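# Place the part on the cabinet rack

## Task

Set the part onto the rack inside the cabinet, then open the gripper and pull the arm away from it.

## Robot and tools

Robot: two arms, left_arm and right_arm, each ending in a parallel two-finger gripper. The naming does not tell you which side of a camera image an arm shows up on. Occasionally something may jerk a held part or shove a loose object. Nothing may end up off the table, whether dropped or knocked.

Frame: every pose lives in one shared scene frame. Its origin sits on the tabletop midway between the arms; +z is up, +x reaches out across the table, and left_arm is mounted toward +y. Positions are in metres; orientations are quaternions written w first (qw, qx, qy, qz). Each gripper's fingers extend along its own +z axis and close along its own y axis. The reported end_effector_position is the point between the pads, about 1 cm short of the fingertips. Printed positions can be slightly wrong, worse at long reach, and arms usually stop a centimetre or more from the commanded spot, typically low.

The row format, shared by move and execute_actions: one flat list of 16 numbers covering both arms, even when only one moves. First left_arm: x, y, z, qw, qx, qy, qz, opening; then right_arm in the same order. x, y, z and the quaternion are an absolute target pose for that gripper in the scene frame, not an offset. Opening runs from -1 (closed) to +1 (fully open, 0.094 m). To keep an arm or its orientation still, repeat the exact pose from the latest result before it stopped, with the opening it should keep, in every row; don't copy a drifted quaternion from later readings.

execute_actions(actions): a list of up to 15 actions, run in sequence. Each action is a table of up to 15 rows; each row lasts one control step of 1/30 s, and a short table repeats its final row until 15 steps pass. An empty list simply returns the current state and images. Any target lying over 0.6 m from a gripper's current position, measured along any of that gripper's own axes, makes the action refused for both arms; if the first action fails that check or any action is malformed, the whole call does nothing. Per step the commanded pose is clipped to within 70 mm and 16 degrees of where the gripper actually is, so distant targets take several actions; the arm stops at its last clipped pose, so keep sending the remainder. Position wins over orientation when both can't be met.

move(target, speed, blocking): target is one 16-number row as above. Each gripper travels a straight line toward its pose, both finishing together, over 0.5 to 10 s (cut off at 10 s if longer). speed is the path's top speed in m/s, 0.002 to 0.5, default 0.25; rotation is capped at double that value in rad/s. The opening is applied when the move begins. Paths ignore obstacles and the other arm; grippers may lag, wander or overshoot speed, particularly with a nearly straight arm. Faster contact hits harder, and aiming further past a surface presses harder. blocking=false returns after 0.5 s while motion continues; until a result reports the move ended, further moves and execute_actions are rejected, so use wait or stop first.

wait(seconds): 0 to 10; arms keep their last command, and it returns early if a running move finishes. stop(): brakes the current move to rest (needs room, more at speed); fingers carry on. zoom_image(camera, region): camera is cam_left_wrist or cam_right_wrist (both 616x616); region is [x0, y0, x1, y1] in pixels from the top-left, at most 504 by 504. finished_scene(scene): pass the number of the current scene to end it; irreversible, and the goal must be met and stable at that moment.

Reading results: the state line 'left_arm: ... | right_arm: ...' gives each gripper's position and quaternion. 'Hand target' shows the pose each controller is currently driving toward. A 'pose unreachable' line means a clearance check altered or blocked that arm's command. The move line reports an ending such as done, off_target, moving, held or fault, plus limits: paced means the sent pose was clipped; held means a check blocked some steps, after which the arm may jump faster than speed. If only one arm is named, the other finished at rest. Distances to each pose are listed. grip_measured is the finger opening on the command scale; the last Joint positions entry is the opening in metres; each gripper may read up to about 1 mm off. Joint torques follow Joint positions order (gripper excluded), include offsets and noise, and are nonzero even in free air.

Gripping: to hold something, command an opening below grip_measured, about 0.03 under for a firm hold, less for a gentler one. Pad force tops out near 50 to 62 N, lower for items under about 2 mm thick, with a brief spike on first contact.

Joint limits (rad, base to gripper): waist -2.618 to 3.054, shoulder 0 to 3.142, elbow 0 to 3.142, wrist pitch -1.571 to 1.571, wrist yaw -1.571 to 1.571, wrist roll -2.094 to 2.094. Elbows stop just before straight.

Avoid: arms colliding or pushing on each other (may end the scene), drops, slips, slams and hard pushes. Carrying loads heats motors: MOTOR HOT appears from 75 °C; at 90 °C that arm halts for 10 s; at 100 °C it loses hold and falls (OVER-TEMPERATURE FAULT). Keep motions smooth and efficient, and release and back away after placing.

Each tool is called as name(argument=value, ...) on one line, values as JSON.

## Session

execute_actions(actions=[])

Scene clock: 0.00 s.
left_arm: end_effector_position=(+0.4877, +0.4309, +0.1504) grip_measured=+1.000 end_effector_quat_wxyz=(+0.457, -0.339, +0.712, -0.413) | right_arm: end_effector_position=(+0.1328, +0.0837, +0.3841) grip_measured=+1.000 end_effector_quat_wxyz=(+0.327, -0.184, +0.856, +0.356)
Joint positions: left_arm=[ 0.592  2.139  1.396  0.368  0.851 -0.891  0.094] | right_arm=[ 1.609  1.564  1.9   -0.958  0.421  0.902  0.094]
Joint velocities: left_arm=[-0.007 -0.017  0.012 -0.022  0.066  0.037  0.   ] | right_arm=[ 0.002  0.007 -0.007  0.051  0.022  0.051  0.   ]
Joint torques (N m, as the arm reports them, + toward a larger angle): no reading
Motor temperatures (°C, as the motors report them): left_arm=[23 30 23 29 21 22] | right_arm=[25 26 26 30 23 22]
Hand target (left_arm): +0.490, +0.432, +0.171; +0.478, -0.318, +0.709, -0.409
Hand target (right_arm): +0.134, +0.080, +0.393; +0.333, -0.180, +0.851, +0.364

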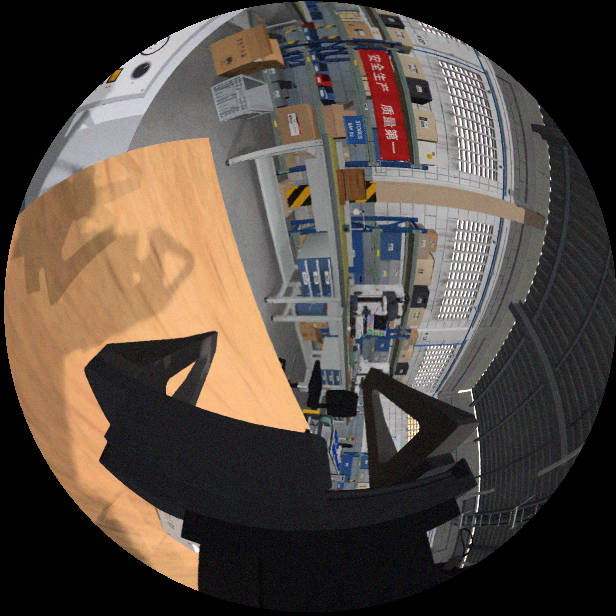

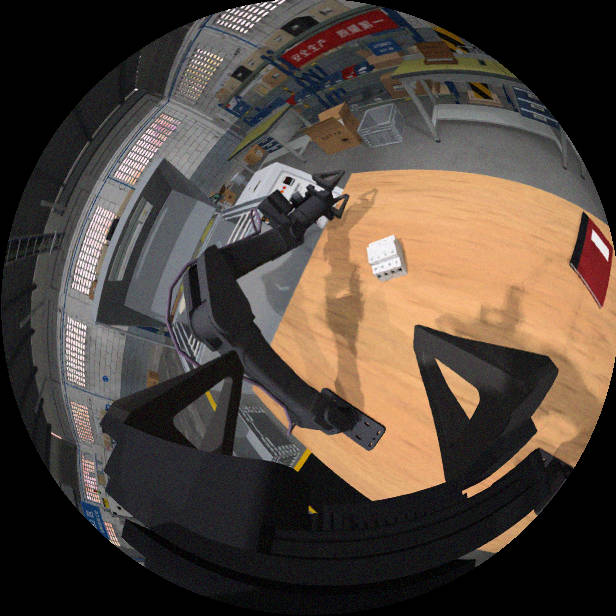

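move(target=[0.2,0.3,0.25,0.383,0,0.924,0,1,0.2,-0.25,0.3,0.327,-0.184,0.856,0.356,1])

Scene clock: 6.13 s.
left_arm: end_effector_position=(+0.2006, +0.3008, +0.2356) grip_measured=+1.000 end_effector_quat_wxyz=(+0.367, -0.014, +0.930, -0.010) | right_arm: end_effector_position=(+0.2039, -0.2512, +0.2949) grip_measured=+1.000 end_effector_quat_wxyz=(+0.351, -0.120, +0.884, +0.285)
Joint positions: left_arm=[ 0.518  0.953  1.064 -1.005  0.356  0.365  0.094] | right_arm=[-0.34   0.789  1.226 -1.571 -0.86  -0.471  0.094]
Joint velocities: left_arm=[ 0.007  0.002  0.002 -0.037 -0.037 -0.037  0.   ] | right_arm=[ 0.007 -0.007  0.002  0.007  0.022 -0.051  0.   ]
Joint torques (N m, as the arm reports them, + toward a larger angle): left_arm=[-0.55 -2.43  9.16  1.61  0.1   0.05] | right_arm=[ 0.78  1.59  7.61  0.71 -0.53 -0.17]
Motor temperatures (°C, as the motors report them): left_arm=[23 32 24 30 21 22] | right_arm=[25 26 26 31 23 22]
Hand target (left_arm): +0.202, +0.299, +0.251; +0.385, -0.003, +0.923, +0.001
Hand target (right_arm): +0.203, -0.248, +0.303; +0.357, -0.134, +0.878, +0.288
Off the commanded pose (left_arm): 0.014 m, 3 deg.
Off the commanded pose (right_arm): 0.007 m, 12 deg.
joint sent to its limit (right arm) — the command would take joint 4 (wrist pitch) past its lower limit, so that joint was sent only as far as its limit.
move: off_target (left_arm, right_arm); limits=paced

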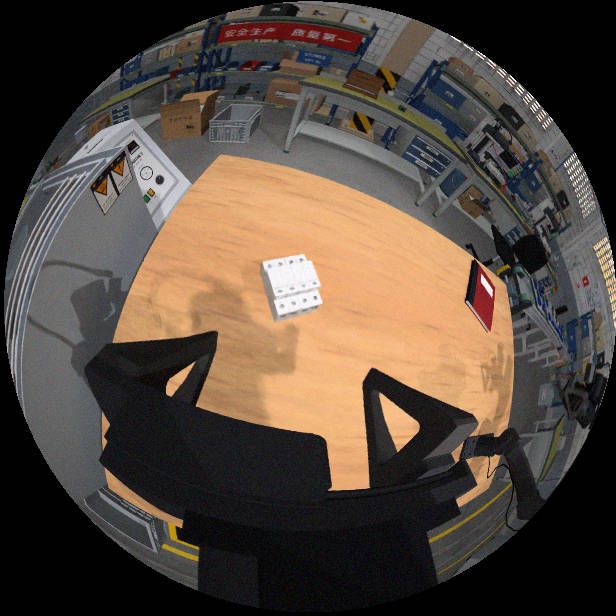

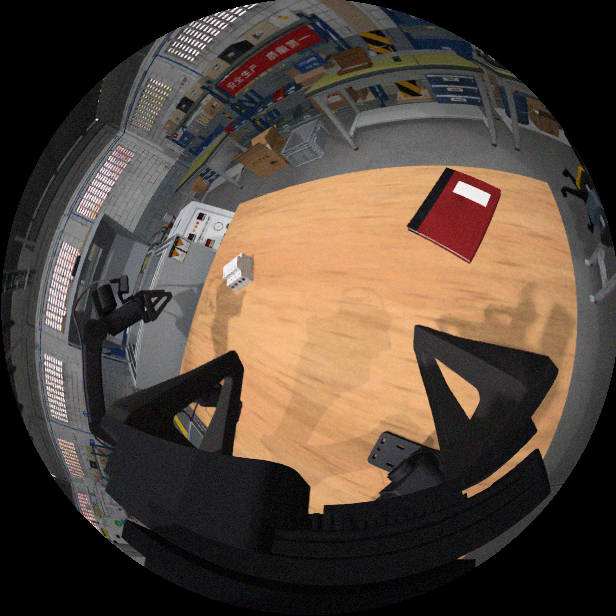

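move(target=[0.36,0.3,0.13,0.383,0,0.924,0,1,0.2,-0.25,0.3,0.327,-0.184,0.856,0.356,1])

zoom_image(camera="cam_left_wrist", region=[150,200,450,450])

Scene clock: 11.93 s.
left_arm: end_effector_position=(+0.3474, +0.2994, +0.1155) grip_measured=+1.000 end_effector_quat_wxyz=(+0.359, -0.003, +0.933, -0.007) | right_arm: end_effector_position=(+0.2034, -0.2518, +0.2936) grip_measured=+1.000 end_effector_quat_wxyz=(+0.352, -0.132, +0.884, +0.277)
Joint positions: left_arm=[ 0.253  1.5    0.932 -0.287  0.182  0.182  0.094] | right_arm=[-0.335  0.789  1.226 -1.572 -0.849 -0.495  0.094]
Joint velocities: left_arm=[-0.007  0.002 -0.002 -0.022  0.051  0.051  0.   ] | right_arm=[ 0.002 -0.002 -0.002 -0.007 -0.022 -0.007  0.   ]
Joint torques (N m, as the arm reports them, + toward a larger angle): left_arm=[-0.5  -5.78  8.54  2.02 -0.02 -0.06] | right_arm=[ 0.64  0.78  6.95  0.75 -0.4  -0.19]
Motor temperatures (°C, as the motors report them): left_arm=[23 31 24 30 21 22] | right_arm=[25 26 27 31 23 22]
Hand target (left_arm): +0.358, +0.300, +0.129; +0.382, +0.000, +0.924, -0.000
Hand target (right_arm): +0.201, -0.249, +0.300; +0.359, -0.145, +0.880, +0.276
Off the commanded pose (left_arm): 0.019 m, 3 deg.
Off the commanded pose (right_arm): 0.008 m, 12 deg.
joint sent to its limit (right arm) — the command would take joint 4 (wrist pitch) past its lower limit, so that joint was sent only as far as its limit.
move: off_target (left_arm, right_arm)

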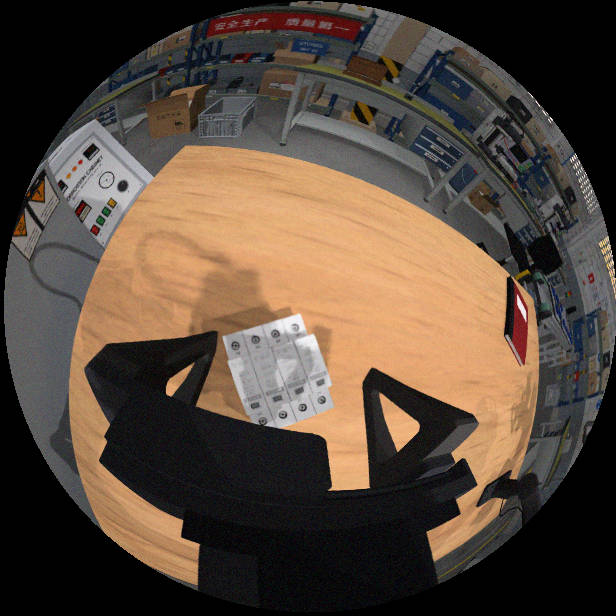

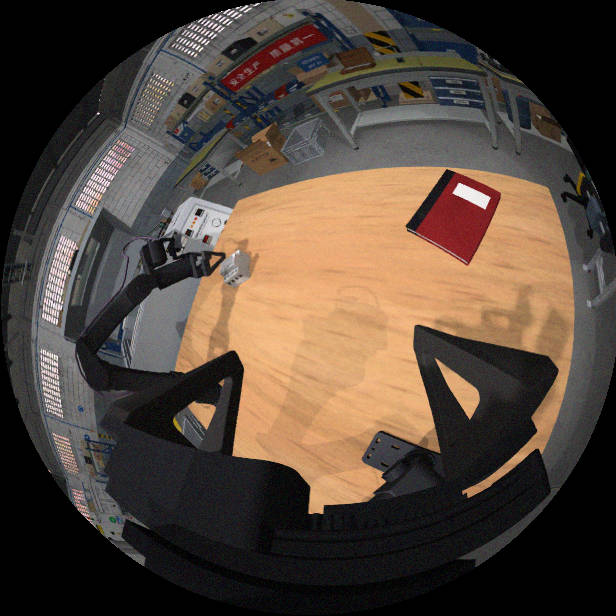

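Region (150, 200, 450, 450) of cam_left_wrist's 616x616 image, scaled by 1.680, with more detail than that image has.

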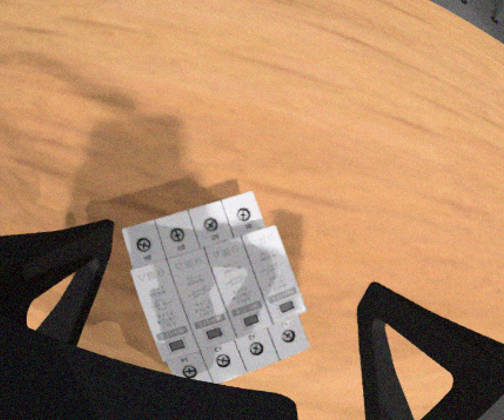

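move(target=[0.31,0.285,0.11,0.372,-0.215,0.898,0.089,1,0.2,-0.25,0.3,0.327,-0.184,0.856,0.356,1], speed=0.12)

zoom_image(camera="cam_left_wrist", region=[150,200,450,450])

Scene clock: 20.83 s.
left_arm: end_effector_position=(+0.3109, +0.2850, +0.1021) grip_measured=+1.000 end_effector_quat_wxyz=(+0.360, -0.212, +0.905, +0.085) | right_arm: end_effector_position=(+0.2034, -0.2519, +0.2934) grip_measured=+1.000 end_effector_quat_wxyz=(+0.352, -0.133, +0.884, +0.276)
Joint positions: left_arm=[ 0.002  1.38   0.763 -0.251 -0.309 -0.341  0.094] | right_arm=[-0.335  0.789  1.226 -1.572 -0.848 -0.498  0.094]
Joint velocities: left_arm=[-0.002 -0.012  0.002 -0.022 -0.066 -0.022  0.   ] | right_arm=[-0.022 -0.017 -0.002 -0.066  0.066 -0.037  0.   ]
Joint torques (N m, as the arm reports them, + toward a larger angle): left_arm=[-0.53 -6.53  6.15  1.76 -0.32 -0.06] | right_arm=[ 0.67  0.64  6.98  0.71 -0.44 -0.16]
Motor temperatures (°C, as the motors report them): left_arm=[23 32 25 31 21 22] | right_arm=[25 26 27 30 23 22]
Hand target (left_arm): +0.310, +0.285, +0.110; +0.373, -0.215, +0.898, +0.089
Hand target (right_arm): +0.201, -0.249, +0.300; +0.358, -0.146, +0.880, +0.276
Off the commanded pose (left_arm): 0.008 m, 2 deg.
Off the commanded pose (right_arm): 0.008 m, 12 deg.
joint sent to its limit (right arm) — the command would take joint 4 (wrist pitch) past its lower limit, so that joint was sent only as far as its limit.
move: off_target (right_arm)

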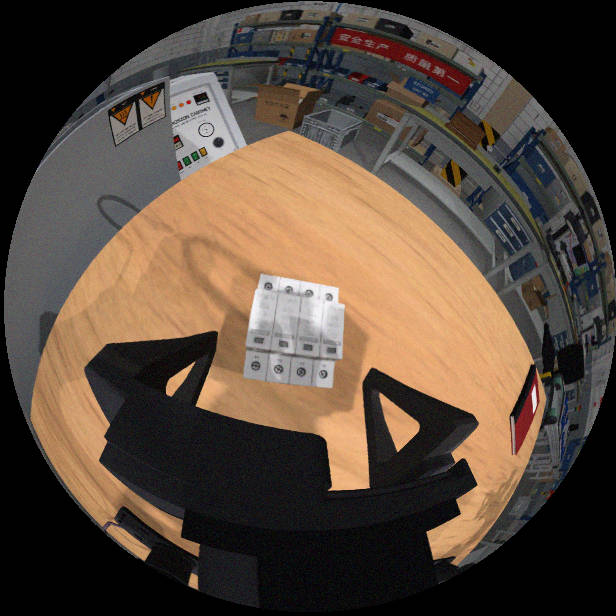

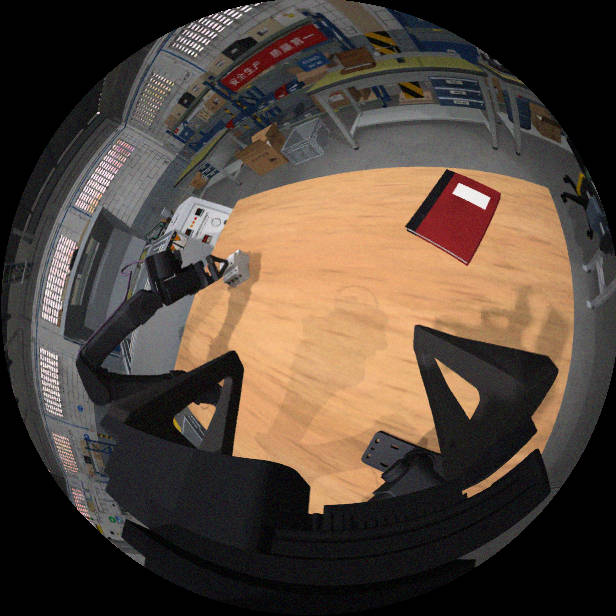

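Region (150, 200, 450, 450) of cam_left_wrist's 616x616 image, scaled by 1.680, with more detail than that image has.

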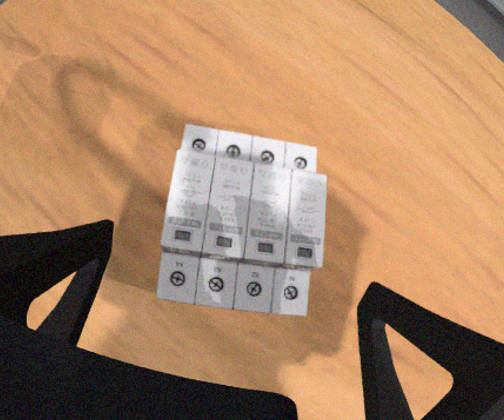

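move(target=[0.337,0.299,0.043,0.372,-0.215,0.898,0.089,1,0.2,-0.25,0.3,0.327,-0.184,0.856,0.356,1], speed=0.05)

Scene clock: 28.43 s.
left_arm: end_effector_position=(+0.3346, +0.2957, +0.0420) grip_measured=+1.000 end_effector_quat_wxyz=(+0.363, -0.214, +0.903, +0.089) | right_arm: end_effector_position=(+0.2034, -0.2520, +0.2934) grip_measured=+1.000 end_effector_quat_wxyz=(+0.352, -0.134, +0.884, +0.276)
Joint positions: left_arm=[ 0.035  1.614  0.692  0.069 -0.297 -0.315  0.094] | right_arm=[-0.335  0.789  1.226 -1.572 -0.847 -0.5    0.094]
Joint velocities: left_arm=[-0.017 -0.002 -0.022  0.066 -0.037  0.022  0.   ] | right_arm=[ 0.007 -0.002 -0.002 -0.007 -0.007  0.051  0.   ]
Joint torques (N m, as the arm reports them, + toward a larger angle): left_arm=[ 0.73 -5.67  5.21  1.98 -0.09  0.07] | right_arm=[ 0.67  0.75  6.96  0.7  -0.42 -0.09]
Motor temperatures (°C, as the motors report them): left_arm=[23 32 25 31 21 22] | right_arm=[25 26 27 30 23 22]
Hand target (left_arm): +0.336, +0.299, +0.043; +0.372, -0.215, +0.898, +0.089
Hand target (right_arm): +0.201, -0.249, +0.300; +0.358, -0.146, +0.880, +0.276
Off the commanded pose (left_arm): 0.004 m, 1 deg.
Off the commanded pose (right_arm): 0.008 m, 12 deg.
joint sent to its limit (right arm) — the command would take joint 4 (wrist pitch) past its lower limit, so that joint was sent only as far as its limit.
move: off_target (right_arm)

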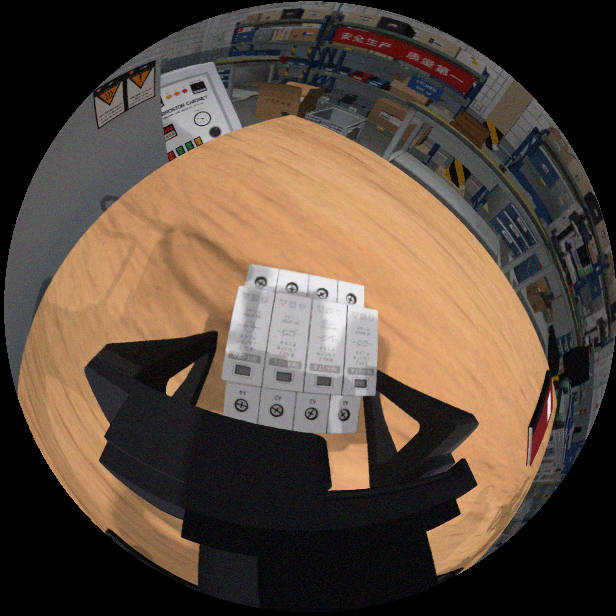

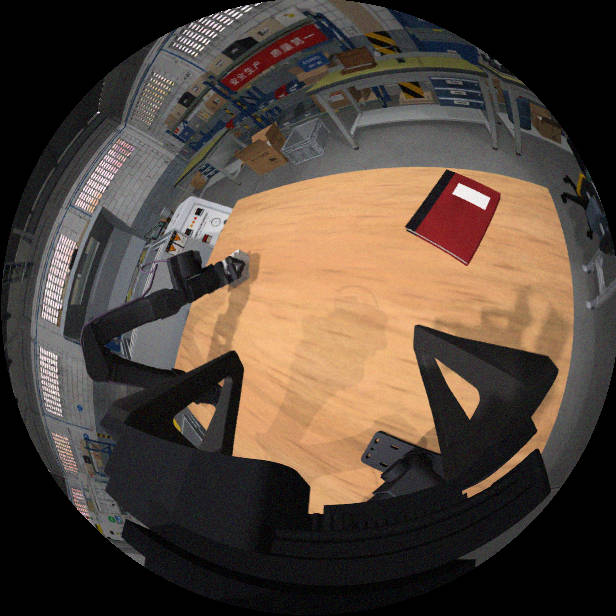

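move(target=[0.339,0.299,0.036,0.372,-0.215,0.898,0.089,1,0.2,-0.25,0.3,0.327,-0.184,0.856,0.356,1], speed=0.03)

move(target=[0.339,0.299,0.036,0.372,-0.215,0.898,0.089,0.35,0.2,-0.25,0.3,0.327,-0.184,0.856,0.356,1])

move(target=[0.2,0.5,0.42,0.3,-0.64,0.64,0.3,0.35,0.3,0.05,0.33,0.5,-0.5,0.5,0.5,1], speed=0.15)

Scene clock: 36.40 s.
left_arm: end_effector_position=(+0.3394, +0.2958, +0.0373) grip_measured=+1.000 end_effector_quat_wxyz=(+0.368, -0.214, +0.901, +0.088) | right_arm: end_effector_position=(+0.2034, -0.2521, +0.2932) grip_measured=+1.000 end_effector_quat_wxyz=(+0.352, -0.134, +0.885, +0.275)
Joint positions: left_arm=[ 0.035  1.644  0.692  0.109 -0.296 -0.314  0.094] | right_arm=[-0.335  0.789  1.226 -1.572 -0.846 -0.502  0.094]
Joint velocities: left_arm=[-0.017 -0.007 -0.012  0.037 -0.022 -0.051  0.   ] | right_arm=[0.007 0.017 0.027 0.037 0.022 0.066 0.   ]
Joint torques (N m, as the arm reports them, + toward a larger angle): left_arm=[ 0.69 -5.72  4.84  2.   -0.1   0.05] | right_arm=[ 0.75  0.8   7.04  0.73 -0.44 -0.15]
Motor temperatures (°C, as the motors report them): left_arm=[23 32 24 31 21 22] | right_arm=[25 26 27 30 23 22]
Hand target (left_arm): +0.339, +0.299, +0.036; +0.372, -0.215, +0.899, +0.089
Hand target (right_arm): +0.201, -0.249, +0.300; +0.358, -0.146, +0.880, +0.276
Off the commanded pose (left_arm): 0.003 m, 1 deg.
Off the commanded pose (right_arm): 0.008 m, 12 deg.
joint sent to its limit (right arm) — the command would take joint 4 (wrist pitch) past its lower limit, so that joint was sent only as far as its limit.
move: off_target (right_arm)

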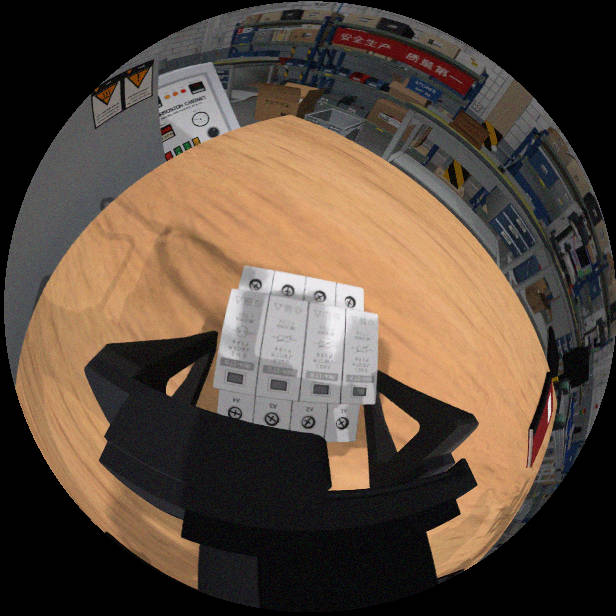

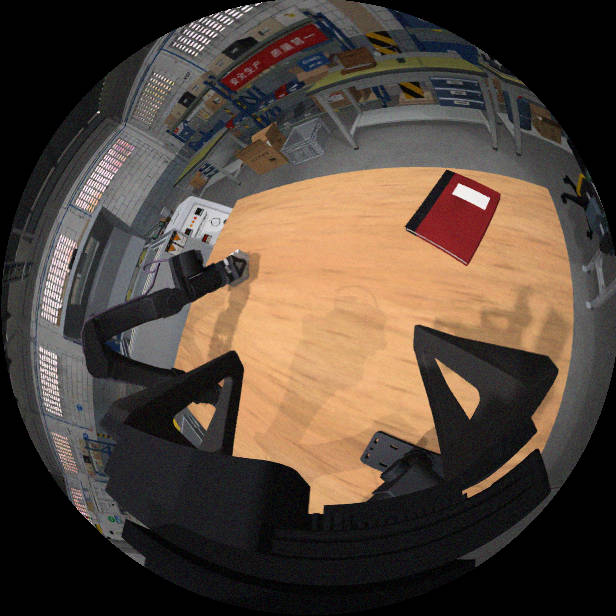

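Scene clock: 37.13 s.
left_arm: end_effector_position=(+0.3393, +0.2959, +0.0371) grip_measured=+0.550 end_effector_quat_wxyz=(+0.367, -0.214, +0.901, +0.088) | right_arm: end_effector_position=(+0.2034, -0.2522, +0.2932) grip_measured=+1.000 end_effector_quat_wxyz=(+0.352, -0.135, +0.885, +0.275)
Joint positions: left_arm=[ 0.035  1.644  0.692  0.108 -0.296 -0.314  0.073] | right_arm=[-0.335  0.789  1.226 -1.572 -0.846 -0.503  0.094]
Joint velocities: left_arm=[-0.012 -0.007 -0.017 -0.081  0.007 -0.007 -0.   ] | right_arm=[ 0.002 -0.012  0.007 -0.022  0.007  0.037  0.   ]
Joint torques (N m, as the arm reports them, + toward a larger angle): left_arm=[ 0.65 -5.73  4.85  2.03 -0.11  0.05] | right_arm=[ 0.64  0.67  7.12  0.7  -0.4  -0.1 ]
Motor temperatures (°C, as the motors report them): left_arm=[23 32 24 31 21 22] | right_arm=[25 26 27 30 23 22]
Hand target (left_arm): +0.339, +0.299, +0.036; +0.372, -0.215, +0.899, +0.089
Hand target (right_arm): +0.201, -0.249, +0.300; +0.358, -0.146, +0.880, +0.276
Off the commanded pose (left_arm): 0.003 m, 1 deg.
Off the commanded pose (right_arm): 0.008 m, 12 deg.
joint sent to its limit (right arm) — the command would take joint 4 (wrist pitch) past its lower limit, so that joint was sent only as far as its limit.
move: off_target (right_arm)

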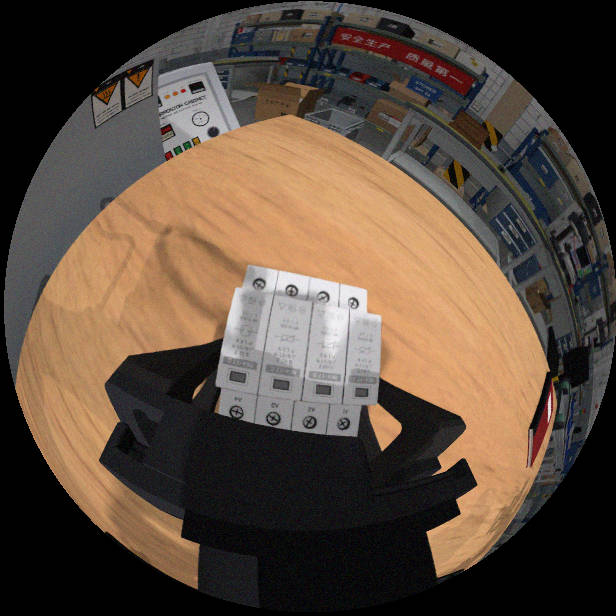

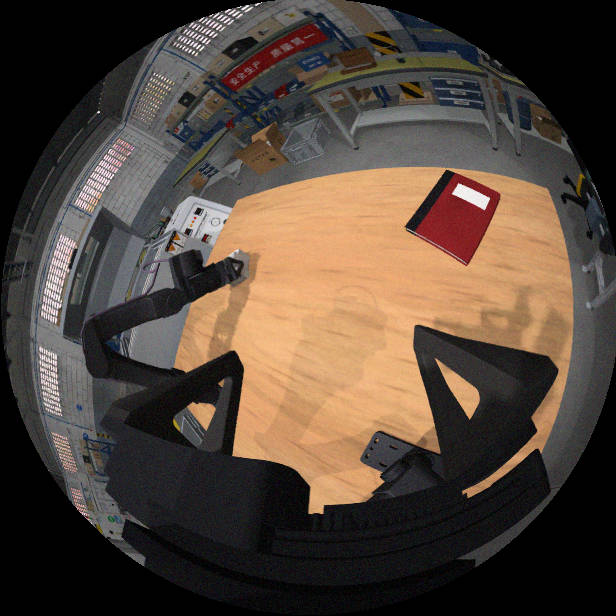

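Scene clock: 41.80 s.
left_arm: end_effector_position=(+0.2179, +0.4954, +0.3924) grip_measured=+0.548 end_effector_quat_wxyz=(-0.325, +0.614, -0.665, -0.274) | right_arm: end_effector_position=(+0.3004, +0.0455, +0.3092) grip_measured=+1.000 end_effector_quat_wxyz=(-0.477, +0.498, -0.529, -0.494)
Joint positions: left_arm=[ 0.478  1.773  2.367 -1.564 -0.685 -0.791  0.073] | right_arm=[ 0.742  1.508  1.041  0.379 -0.879 -0.021  0.094]
Joint velocities: left_arm=[-0.007  0.007 -0.007 -0.037  0.051  0.037 -0.   ] | right_arm=[-0.012 -0.007 -0.002 -0.037 -0.066 -0.022  0.   ]
Joint torques (N m, as the arm reports them, + toward a larger angle): left_arm=[ 0.61 -7.5   8.84  1.4  -0.97  0.07] | right_arm=[ 0.72 -6.31 10.11  1.56 -0.16 -0.15]
Motor temperatures (°C, as the motors report them): left_arm=[23 32 25 31 21 22] | right_arm=[25 26 27 31 23 22]
Hand target (left_arm): +0.201, +0.500, +0.418; -0.352, +0.619, -0.636, -0.298
Hand target (right_arm): +0.298, +0.050, +0.326; +0.493, -0.507, +0.505, +0.494
Off the commanded pose (left_arm): 0.033 m, 6 deg.
Off the commanded pose (right_arm): 0.021 m, 4 deg.
joint sent to its limit (left arm) — the command would take joint 4 (wrist pitch) past its lower limit, so that joint was sent only as far as its limit.
move: off_target (left_arm, right_arm)

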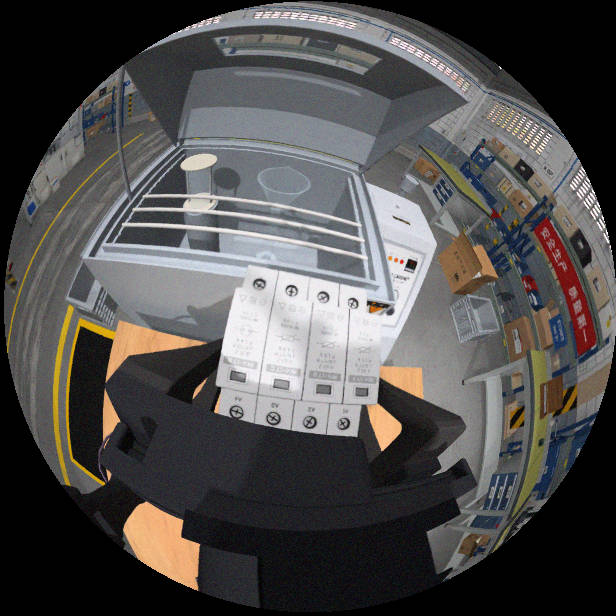

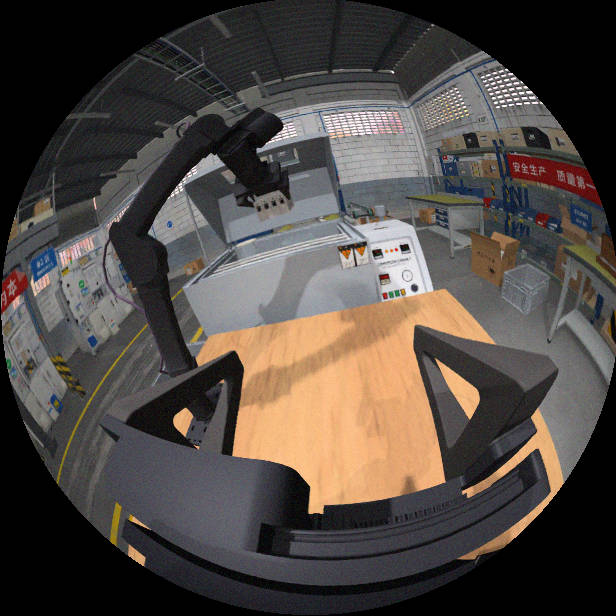

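move(target=[0.05,0.72,0.38,0.3,-0.64,0.64,0.3,0.35,0.3,0.05,0.33,0.5,-0.5,0.5,0.5,1], speed=0.1)

move(target=[-0.03,0.80,0.31,0.3,-0.64,0.64,0.3,0.35,0.3,0.05,0.33,0.5,-0.5,0.5,0.5,1], speed=0.04)

zoom_image(camera="cam_right_wrist", region=[170,180,330,300])

Scene clock: 50.23 s.
left_arm: end_effector_position=(+0.0487, +0.7102, +0.3342) grip_measured=+0.548 end_effector_quat_wxyz=(-0.244, +0.655, -0.666, -0.260) | right_arm: end_effector_position=(+0.3005, +0.0459, +0.3189) grip_measured=+1.000 end_effector_quat_wxyz=(+0.493, -0.498, +0.513, +0.496)
Joint positions: left_arm=[ 1.296  2.059  2.551 -1.355 -0.195 -0.182  0.073] | right_arm=[ 0.742  1.508  1.041  0.432 -0.881 -0.009  0.094]
Joint velocities: left_arm=[-0.017 -0.017  0.002  0.037 -0.066 -0.051 -0.001] | right_arm=[-0.027 -0.002 -0.007  0.037  0.037 -0.022  0.   ]
Joint torques (N m, as the arm reports them, + toward a larger angle): left_arm=[  0.29 -10.85  10.3    2.53  -0.16   0.05] | right_arm=[ 0.32 -5.94  9.61  1.46 -0.07 -0.01]
Motor temperatures (°C, as the motors report them): left_arm=[23 32 25 32 22 22] | right_arm=[25 27 28 32 23 22]
Hand target (left_arm): +0.047, +0.716, +0.380; -0.303, +0.640, -0.639, -0.300
Hand target (right_arm): +0.300, +0.050, +0.330; +0.500, -0.500, +0.500, +0.500
Off the commanded pose (left_arm): 0.047 m, 9 deg.
Off the commanded pose (right_arm): 0.012 m, 2 deg.
move: off_target (left_arm, right_arm)

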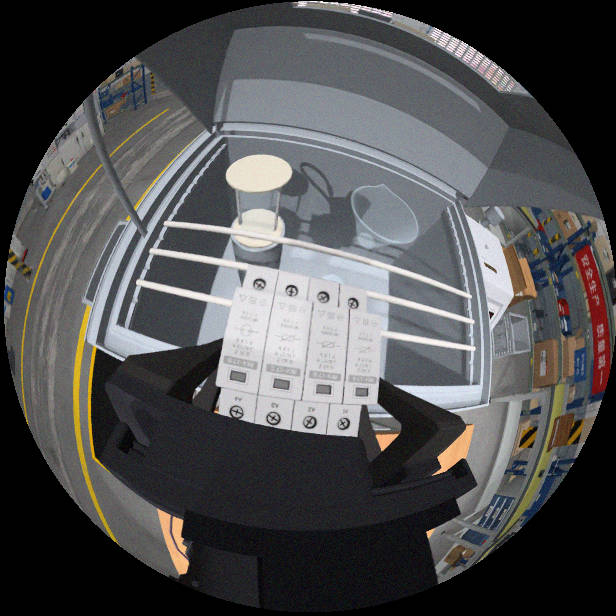

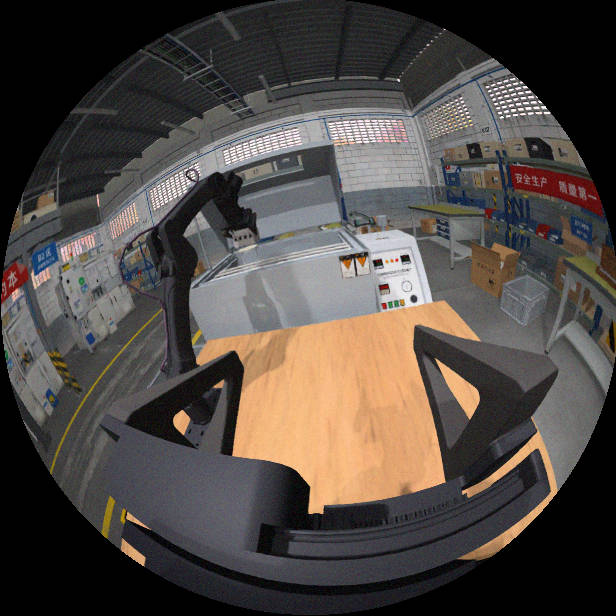

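Scene clock: 53.60 s.
left_arm: end_effector_position=(-0.0288, +0.7820, +0.2678) grip_measured=+0.548 end_effector_quat_wxyz=(-0.247, +0.661, -0.662, -0.252) | right_arm: end_effector_position=(+0.3005, +0.0459, +0.3189) grip_measured=+1.000 end_effector_quat_wxyz=(+0.493, -0.498, +0.513, +0.496)
Joint positions: left_arm=[ 1.517  2.16   2.399 -1.089 -0.038 -0.034  0.073] | right_arm=[ 0.742  1.508  1.041  0.432 -0.881 -0.009  0.094]
Joint velocities: left_arm=[ 0.012 -0.007 -0.017  0.037  0.022  0.022 -0.001] | right_arm=[ 0.002  0.007 -0.002 -0.051 -0.007 -0.066  0.   ]
Joint torques (N m, as the arm reports them, + toward a larger angle): left_arm=[  0.52 -13.02   7.44   2.9    0.02   0.06] | right_arm=[ 0.33 -5.72  9.47  1.54 -0.09  0.03]
Motor temperatures (°C, as the motors report them): left_arm=[23 33 25 32 21 22] | right_arm=[25 27 28 32 23 22]
Hand target (left_arm): -0.031, +0.795, +0.311; -0.299, +0.640, -0.641, -0.299
Hand target (right_arm): +0.300, +0.050, +0.330; +0.500, -0.500, +0.500, +0.500
Off the commanded pose (left_arm): 0.046 m, 9 deg.
Off the commanded pose (right_arm): 0.012 m, 2 deg.
move: off_target (left_arm, right_arm)

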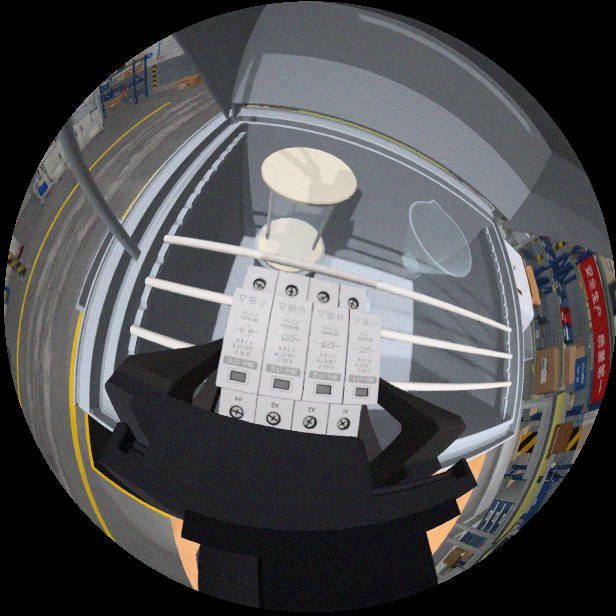

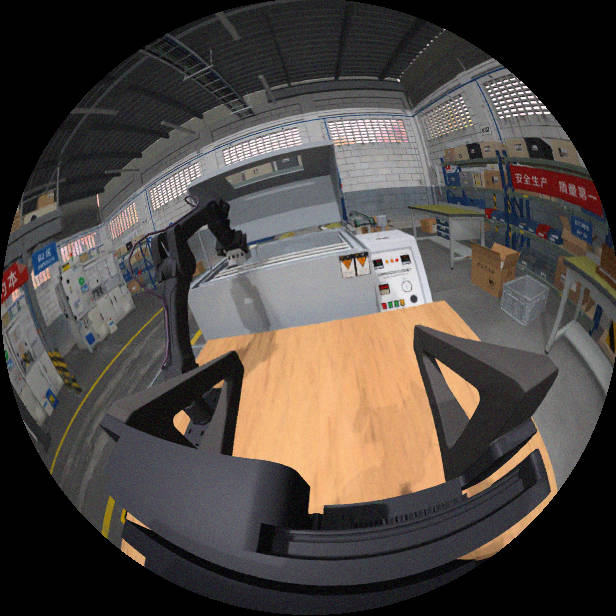

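Region (170, 180, 330, 300) of cam_right_wrist's 616x616 image, scaled by 3.150, with more detail than that image has; it fills the top 378 rows of this view, and the rest is white.

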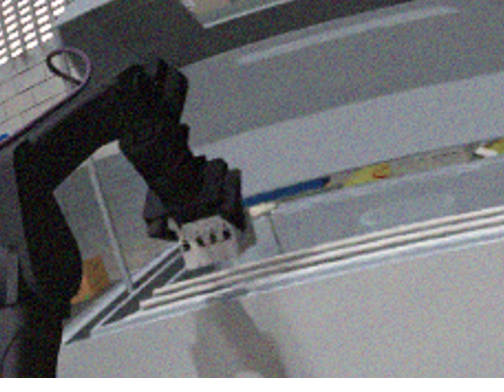

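move(target=[-0.03,0.835,0.28,0.3,-0.64,0.64,0.3,0.35,0.3,0.05,0.33,0.5,-0.5,0.5,0.5,1], speed=0.03)

zoom_image(camera="cam_right_wrist", region=[170,180,330,300])

Scene clock: 60.40 s.
left_arm: end_effector_position=(-0.0280, +0.7863, +0.2254) grip_measured=+0.548 end_effector_quat_wxyz=(-0.216, +0.667, -0.677, -0.223) | right_arm: end_effector_position=(+0.3005, +0.0459, +0.3189) grip_measured=+1.000 end_effector_quat_wxyz=(+0.493, -0.498, +0.513, +0.496)
Joint positions: left_arm=[ 1.517  2.219  2.373 -1.094 -0.035 -0.023  0.073] | right_arm=[ 0.742  1.508  1.041  0.432 -0.881 -0.009  0.094]
Joint velocities: left_arm=[ 0.002  0.002 -0.002 -0.066 -0.081  0.022 -0.001] | right_arm=[-0.022 -0.012  0.007 -0.007  0.051 -0.007  0.   ]
Joint torques (N m, as the arm reports them, + toward a larger angle): left_arm=[  0.68 -11.57  11.14   3.64   0.03  -0.03] | right_arm=[ 0.48 -5.95  9.37  1.52 -0.14  0.01]
Motor temperatures (°C, as the motors report them): left_arm=[23 35 25 34 21 22] | right_arm=[25 27 29 33 23 22]
Hand target (left_arm): -0.031, +0.821, +0.284; -0.299, +0.640, -0.642, -0.299
Hand target (right_arm): +0.300, +0.050, +0.330; +0.500, -0.500, +0.500, +0.500
Off the commanded pose (left_arm): 0.073 m, 14 deg.
Off the commanded pose (right_arm): 0.012 m, 2 deg.
move: off_target (left_arm, right_arm)

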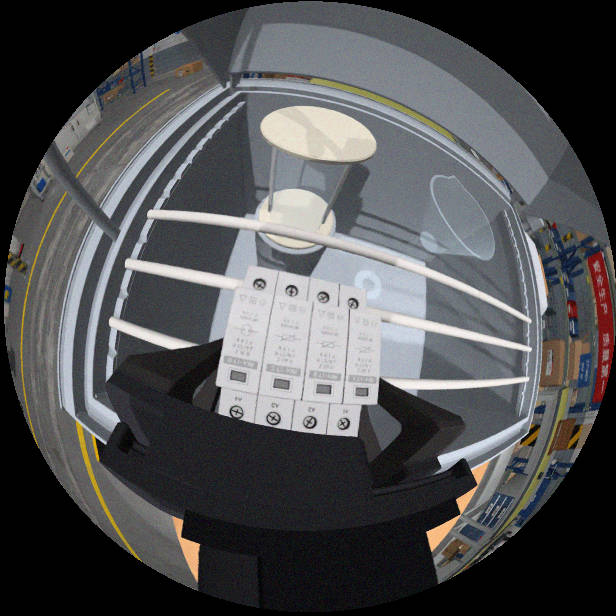

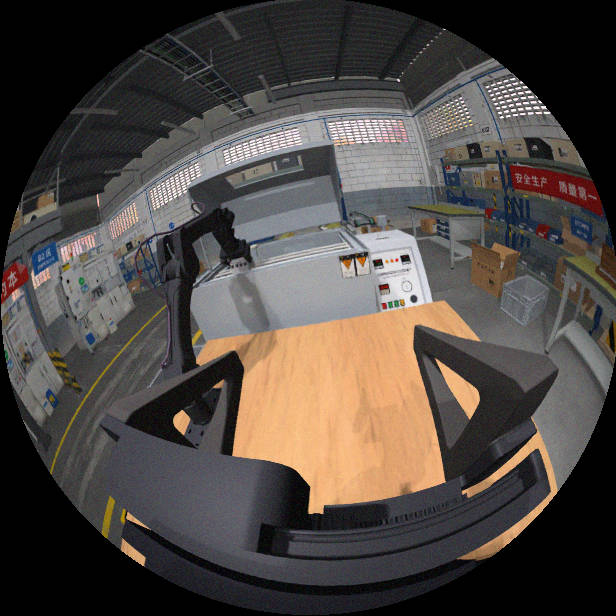

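Region (170, 180, 330, 300) of cam_right_wrist's 616x616 image, scaled by 3.150, with more detail than that image has; it fills the top 378 rows of this view, and the rest is white.

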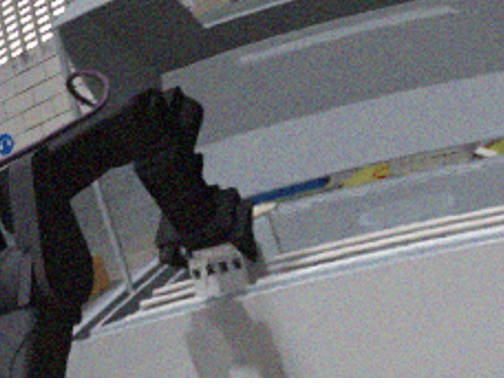

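move(target=[-0.03,0.79,0.31,0.3,-0.64,0.64,0.3,0.35,0.3,0.05,0.33,0.5,-0.5,0.5,0.5,1], speed=0.03)

move(target=[-0.03,0.835,0.31,0.32,-0.63,0.63,0.32,0.35,0.3,0.05,0.33,0.5,-0.5,0.5,0.5,1], speed=0.03)

zoom_image(camera="cam_right_wrist", region=[170,180,330,300])

Scene clock: 69.97 s.
left_arm: end_effector_position=(-0.0282, +0.7762, +0.2553) grip_measured=+0.540 end_effector_quat_wxyz=(-0.240, +0.660, -0.668, -0.244) | right_arm: end_effector_position=(+0.3005, +0.0459, +0.3189) grip_measured=+1.000 end_effector_quat_wxyz=(+0.493, -0.498, +0.513, +0.496)
Joint positions: left_arm=[ 1.517  2.122  2.298 -1.048 -0.034 -0.026  0.072] | right_arm=[ 0.742  1.508  1.041  0.432 -0.881 -0.008  0.094]
Joint velocities: left_arm=[-0.002 -0.002 -0.007  0.007  0.081  0.007 -0.   ] | right_arm=[-0.002 -0.007 -0.012 -0.037 -0.007 -0.007  0.   ]
Joint torques (N m, as the arm reports them, + toward a larger angle): left_arm=[  0.38 -14.84   7.71   2.85   0.    -0.03] | right_arm=[ 0.38 -6.13  9.33  1.48 -0.08  0.03]
Motor temperatures (°C, as the motors report them): left_arm=[23 37 25 35 21 22] | right_arm=[25 27 29 33 23 22]
Hand target (left_arm): -0.030, +0.785, +0.311; -0.299, +0.640, -0.642, -0.298
Hand target (right_arm): +0.300, +0.050, +0.330; +0.500, -0.500, +0.500, +0.500
Off the commanded pose (left_arm): 0.056 m, 10 deg.
Off the commanded pose (right_arm): 0.012 m, 2 deg.
move: off_target (left_arm, right_arm)

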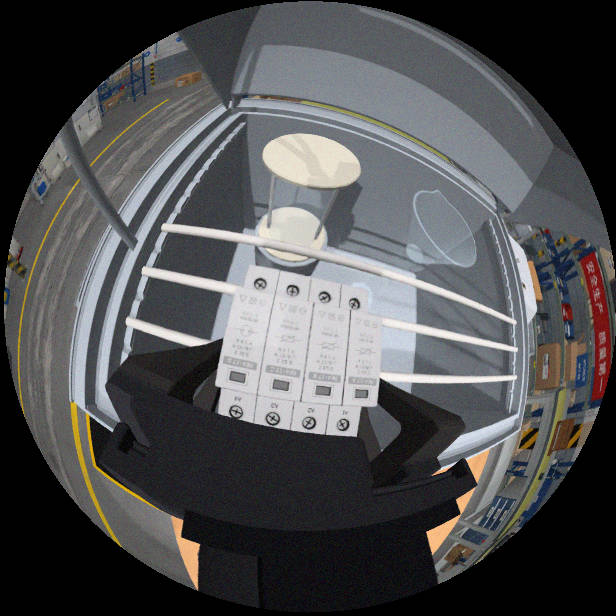

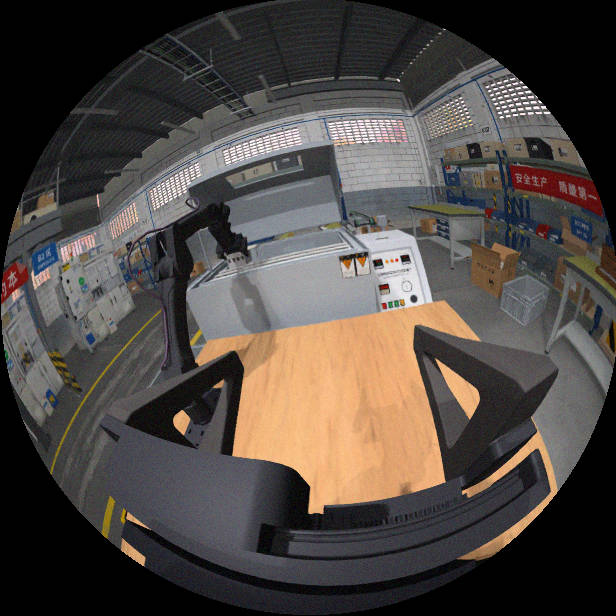

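Scene clock: 74.30 s.
left_arm: end_effector_position=(-0.0262, +0.8114, +0.2456) grip_measured=+0.540 end_effector_quat_wxyz=(-0.255, +0.656, -0.663, -0.256) | right_arm: end_effector_position=(+0.3005, +0.0459, +0.3189) grip_measured=+1.000 end_effector_quat_wxyz=(+0.493, -0.498, +0.513, +0.496)
Joint positions: left_arm=[ 1.517  2.261  2.459 -1.029 -0.032 -0.027  0.072] | right_arm=[ 0.742  1.508  1.041  0.432 -0.881 -0.008  0.094]
Joint velocities: left_arm=[-0.012 -0.002  0.002 -0.037  0.066  0.007  0.001] | right_arm=[ 0.012  0.007 -0.002 -0.066  0.007  0.081  0.   ]
Joint torques (N m, as the arm reports them, + toward a larger angle): left_arm=[  0.63 -13.87  11.63   2.9   -0.02   0.04] | right_arm=[ 0.48 -6.03  9.46  1.53 -0.07  0.04]
Motor temperatures (°C, as the motors report them): left_arm=[23 37 26 35 21 22] | right_arm=[25 27 29 33 23 22]
Hand target (left_arm): -0.031, +0.825, +0.311; -0.320, +0.630, -0.631, -0.320
Hand target (right_arm): +0.300, +0.050, +0.330; +0.500, -0.500, +0.500, +0.500
Off the commanded pose (left_arm): 0.069 m, 11 deg.
Off the commanded pose (right_arm): 0.012 m, 2 deg.
move: off_target (left_arm, right_arm)

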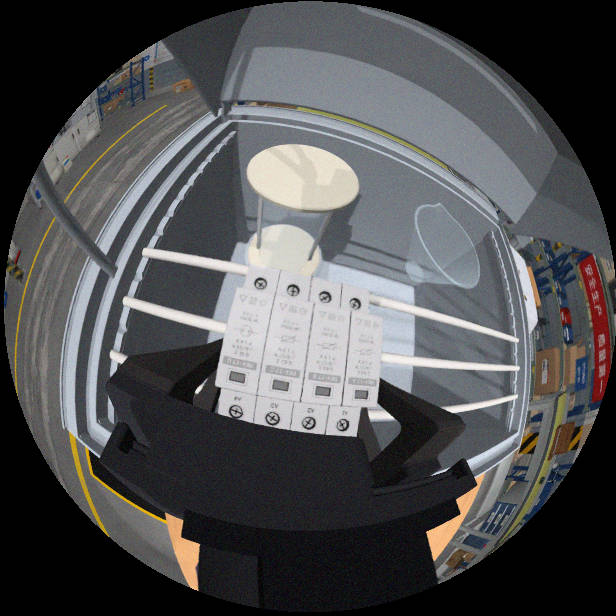

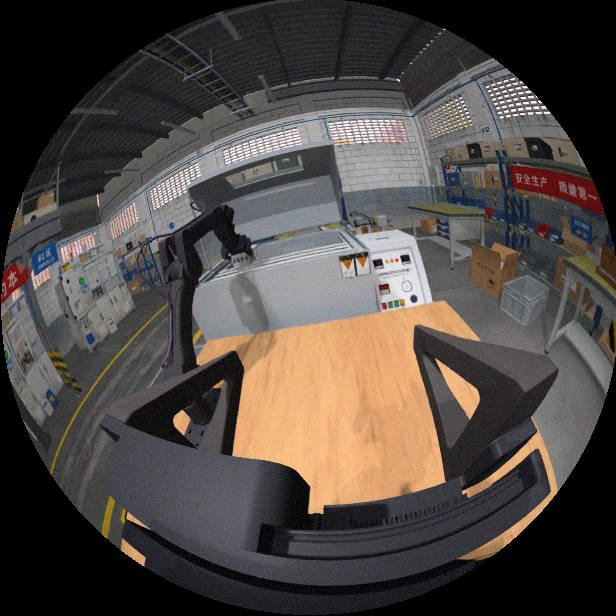

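Region (170, 180, 330, 300) of cam_right_wrist's 616x616 image, scaled by 3.150, with more detail than that image has; it fills the top 378 rows of this view, and the rest is white.

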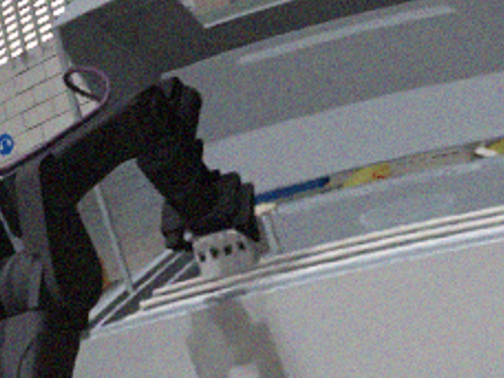

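move(target=[-0.03,0.845,0.275,0.32,-0.63,0.63,0.32,0.35,0.3,0.05,0.33,0.5,-0.5,0.5,0.5,1], speed=0.015)

zoom_image(camera="cam_right_wrist", region=[170,180,330,300])

Scene clock: 85.40 s.
left_arm: end_effector_position=(-0.0256, +0.8317, +0.2218) grip_measured=+0.529 end_effector_quat_wxyz=(-0.268, +0.650, -0.657, -0.271) | right_arm: end_effector_position=(+0.3005, +0.0459, +0.3189) grip_measured=+1.000 end_effector_quat_wxyz=(+0.493, -0.498, +0.513, +0.496)
Joint positions: left_arm=[ 1.517  2.266  2.336 -0.859 -0.034 -0.024  0.072] | right_arm=[ 0.742  1.508  1.041  0.432 -0.881 -0.008  0.094]
Joint velocities: left_arm=[ 0.012 -0.012  0.002  0.022  0.022 -0.007  0.   ] | right_arm=[ 0.007 -0.007 -0.007 -0.007 -0.037 -0.037  0.   ]
Joint torques (N m, as the arm reports them, + toward a larger angle): left_arm=[  0.69 -15.75   7.58   2.85   0.01   0.  ] | right_arm=[ 0.42 -6.03  9.54  1.52 -0.09  0.  ]
Motor temperatures (°C, as the motors report them): left_arm=[23 39 26 36 21 22] | right_arm=[25 28 29 34 23 22]
Hand target (left_arm): -0.030, +0.840, +0.276; -0.319, +0.630, -0.632, -0.319
Hand target (right_arm): +0.300, +0.050, +0.330; +0.500, -0.500, +0.500, +0.500
Off the commanded pose (left_arm): 0.055 m, 9 deg.
Off the commanded pose (right_arm): 0.012 m, 2 deg.
move: off_target (left_arm, right_arm)

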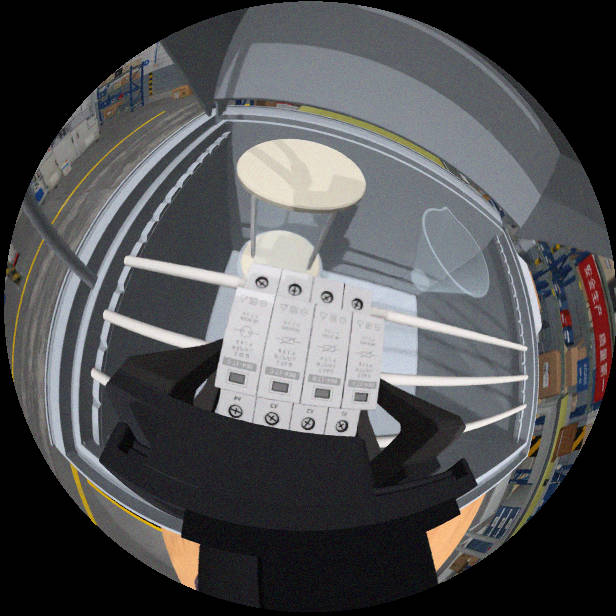

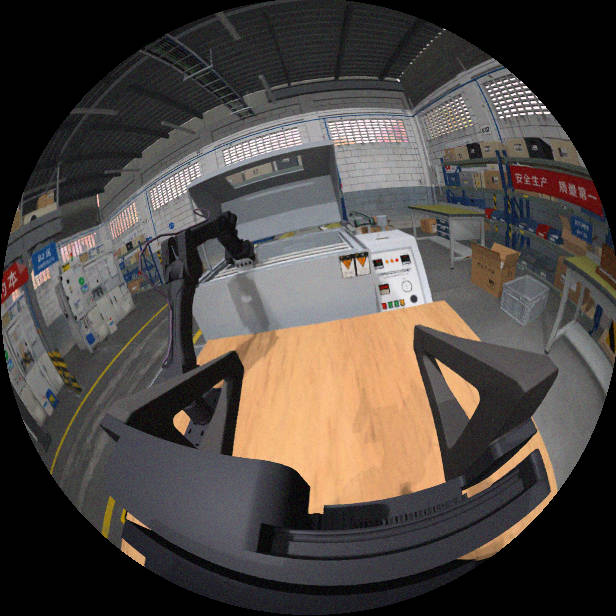

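Region (170, 180, 330, 300) of cam_right_wrist's 616x616 image, scaled by 3.150, with more detail than that image has; it fills the top 378 rows of this view, and the rest is white.

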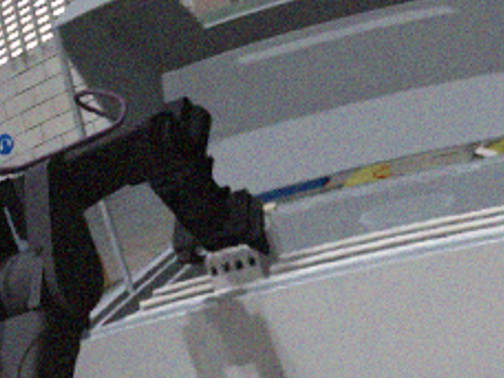

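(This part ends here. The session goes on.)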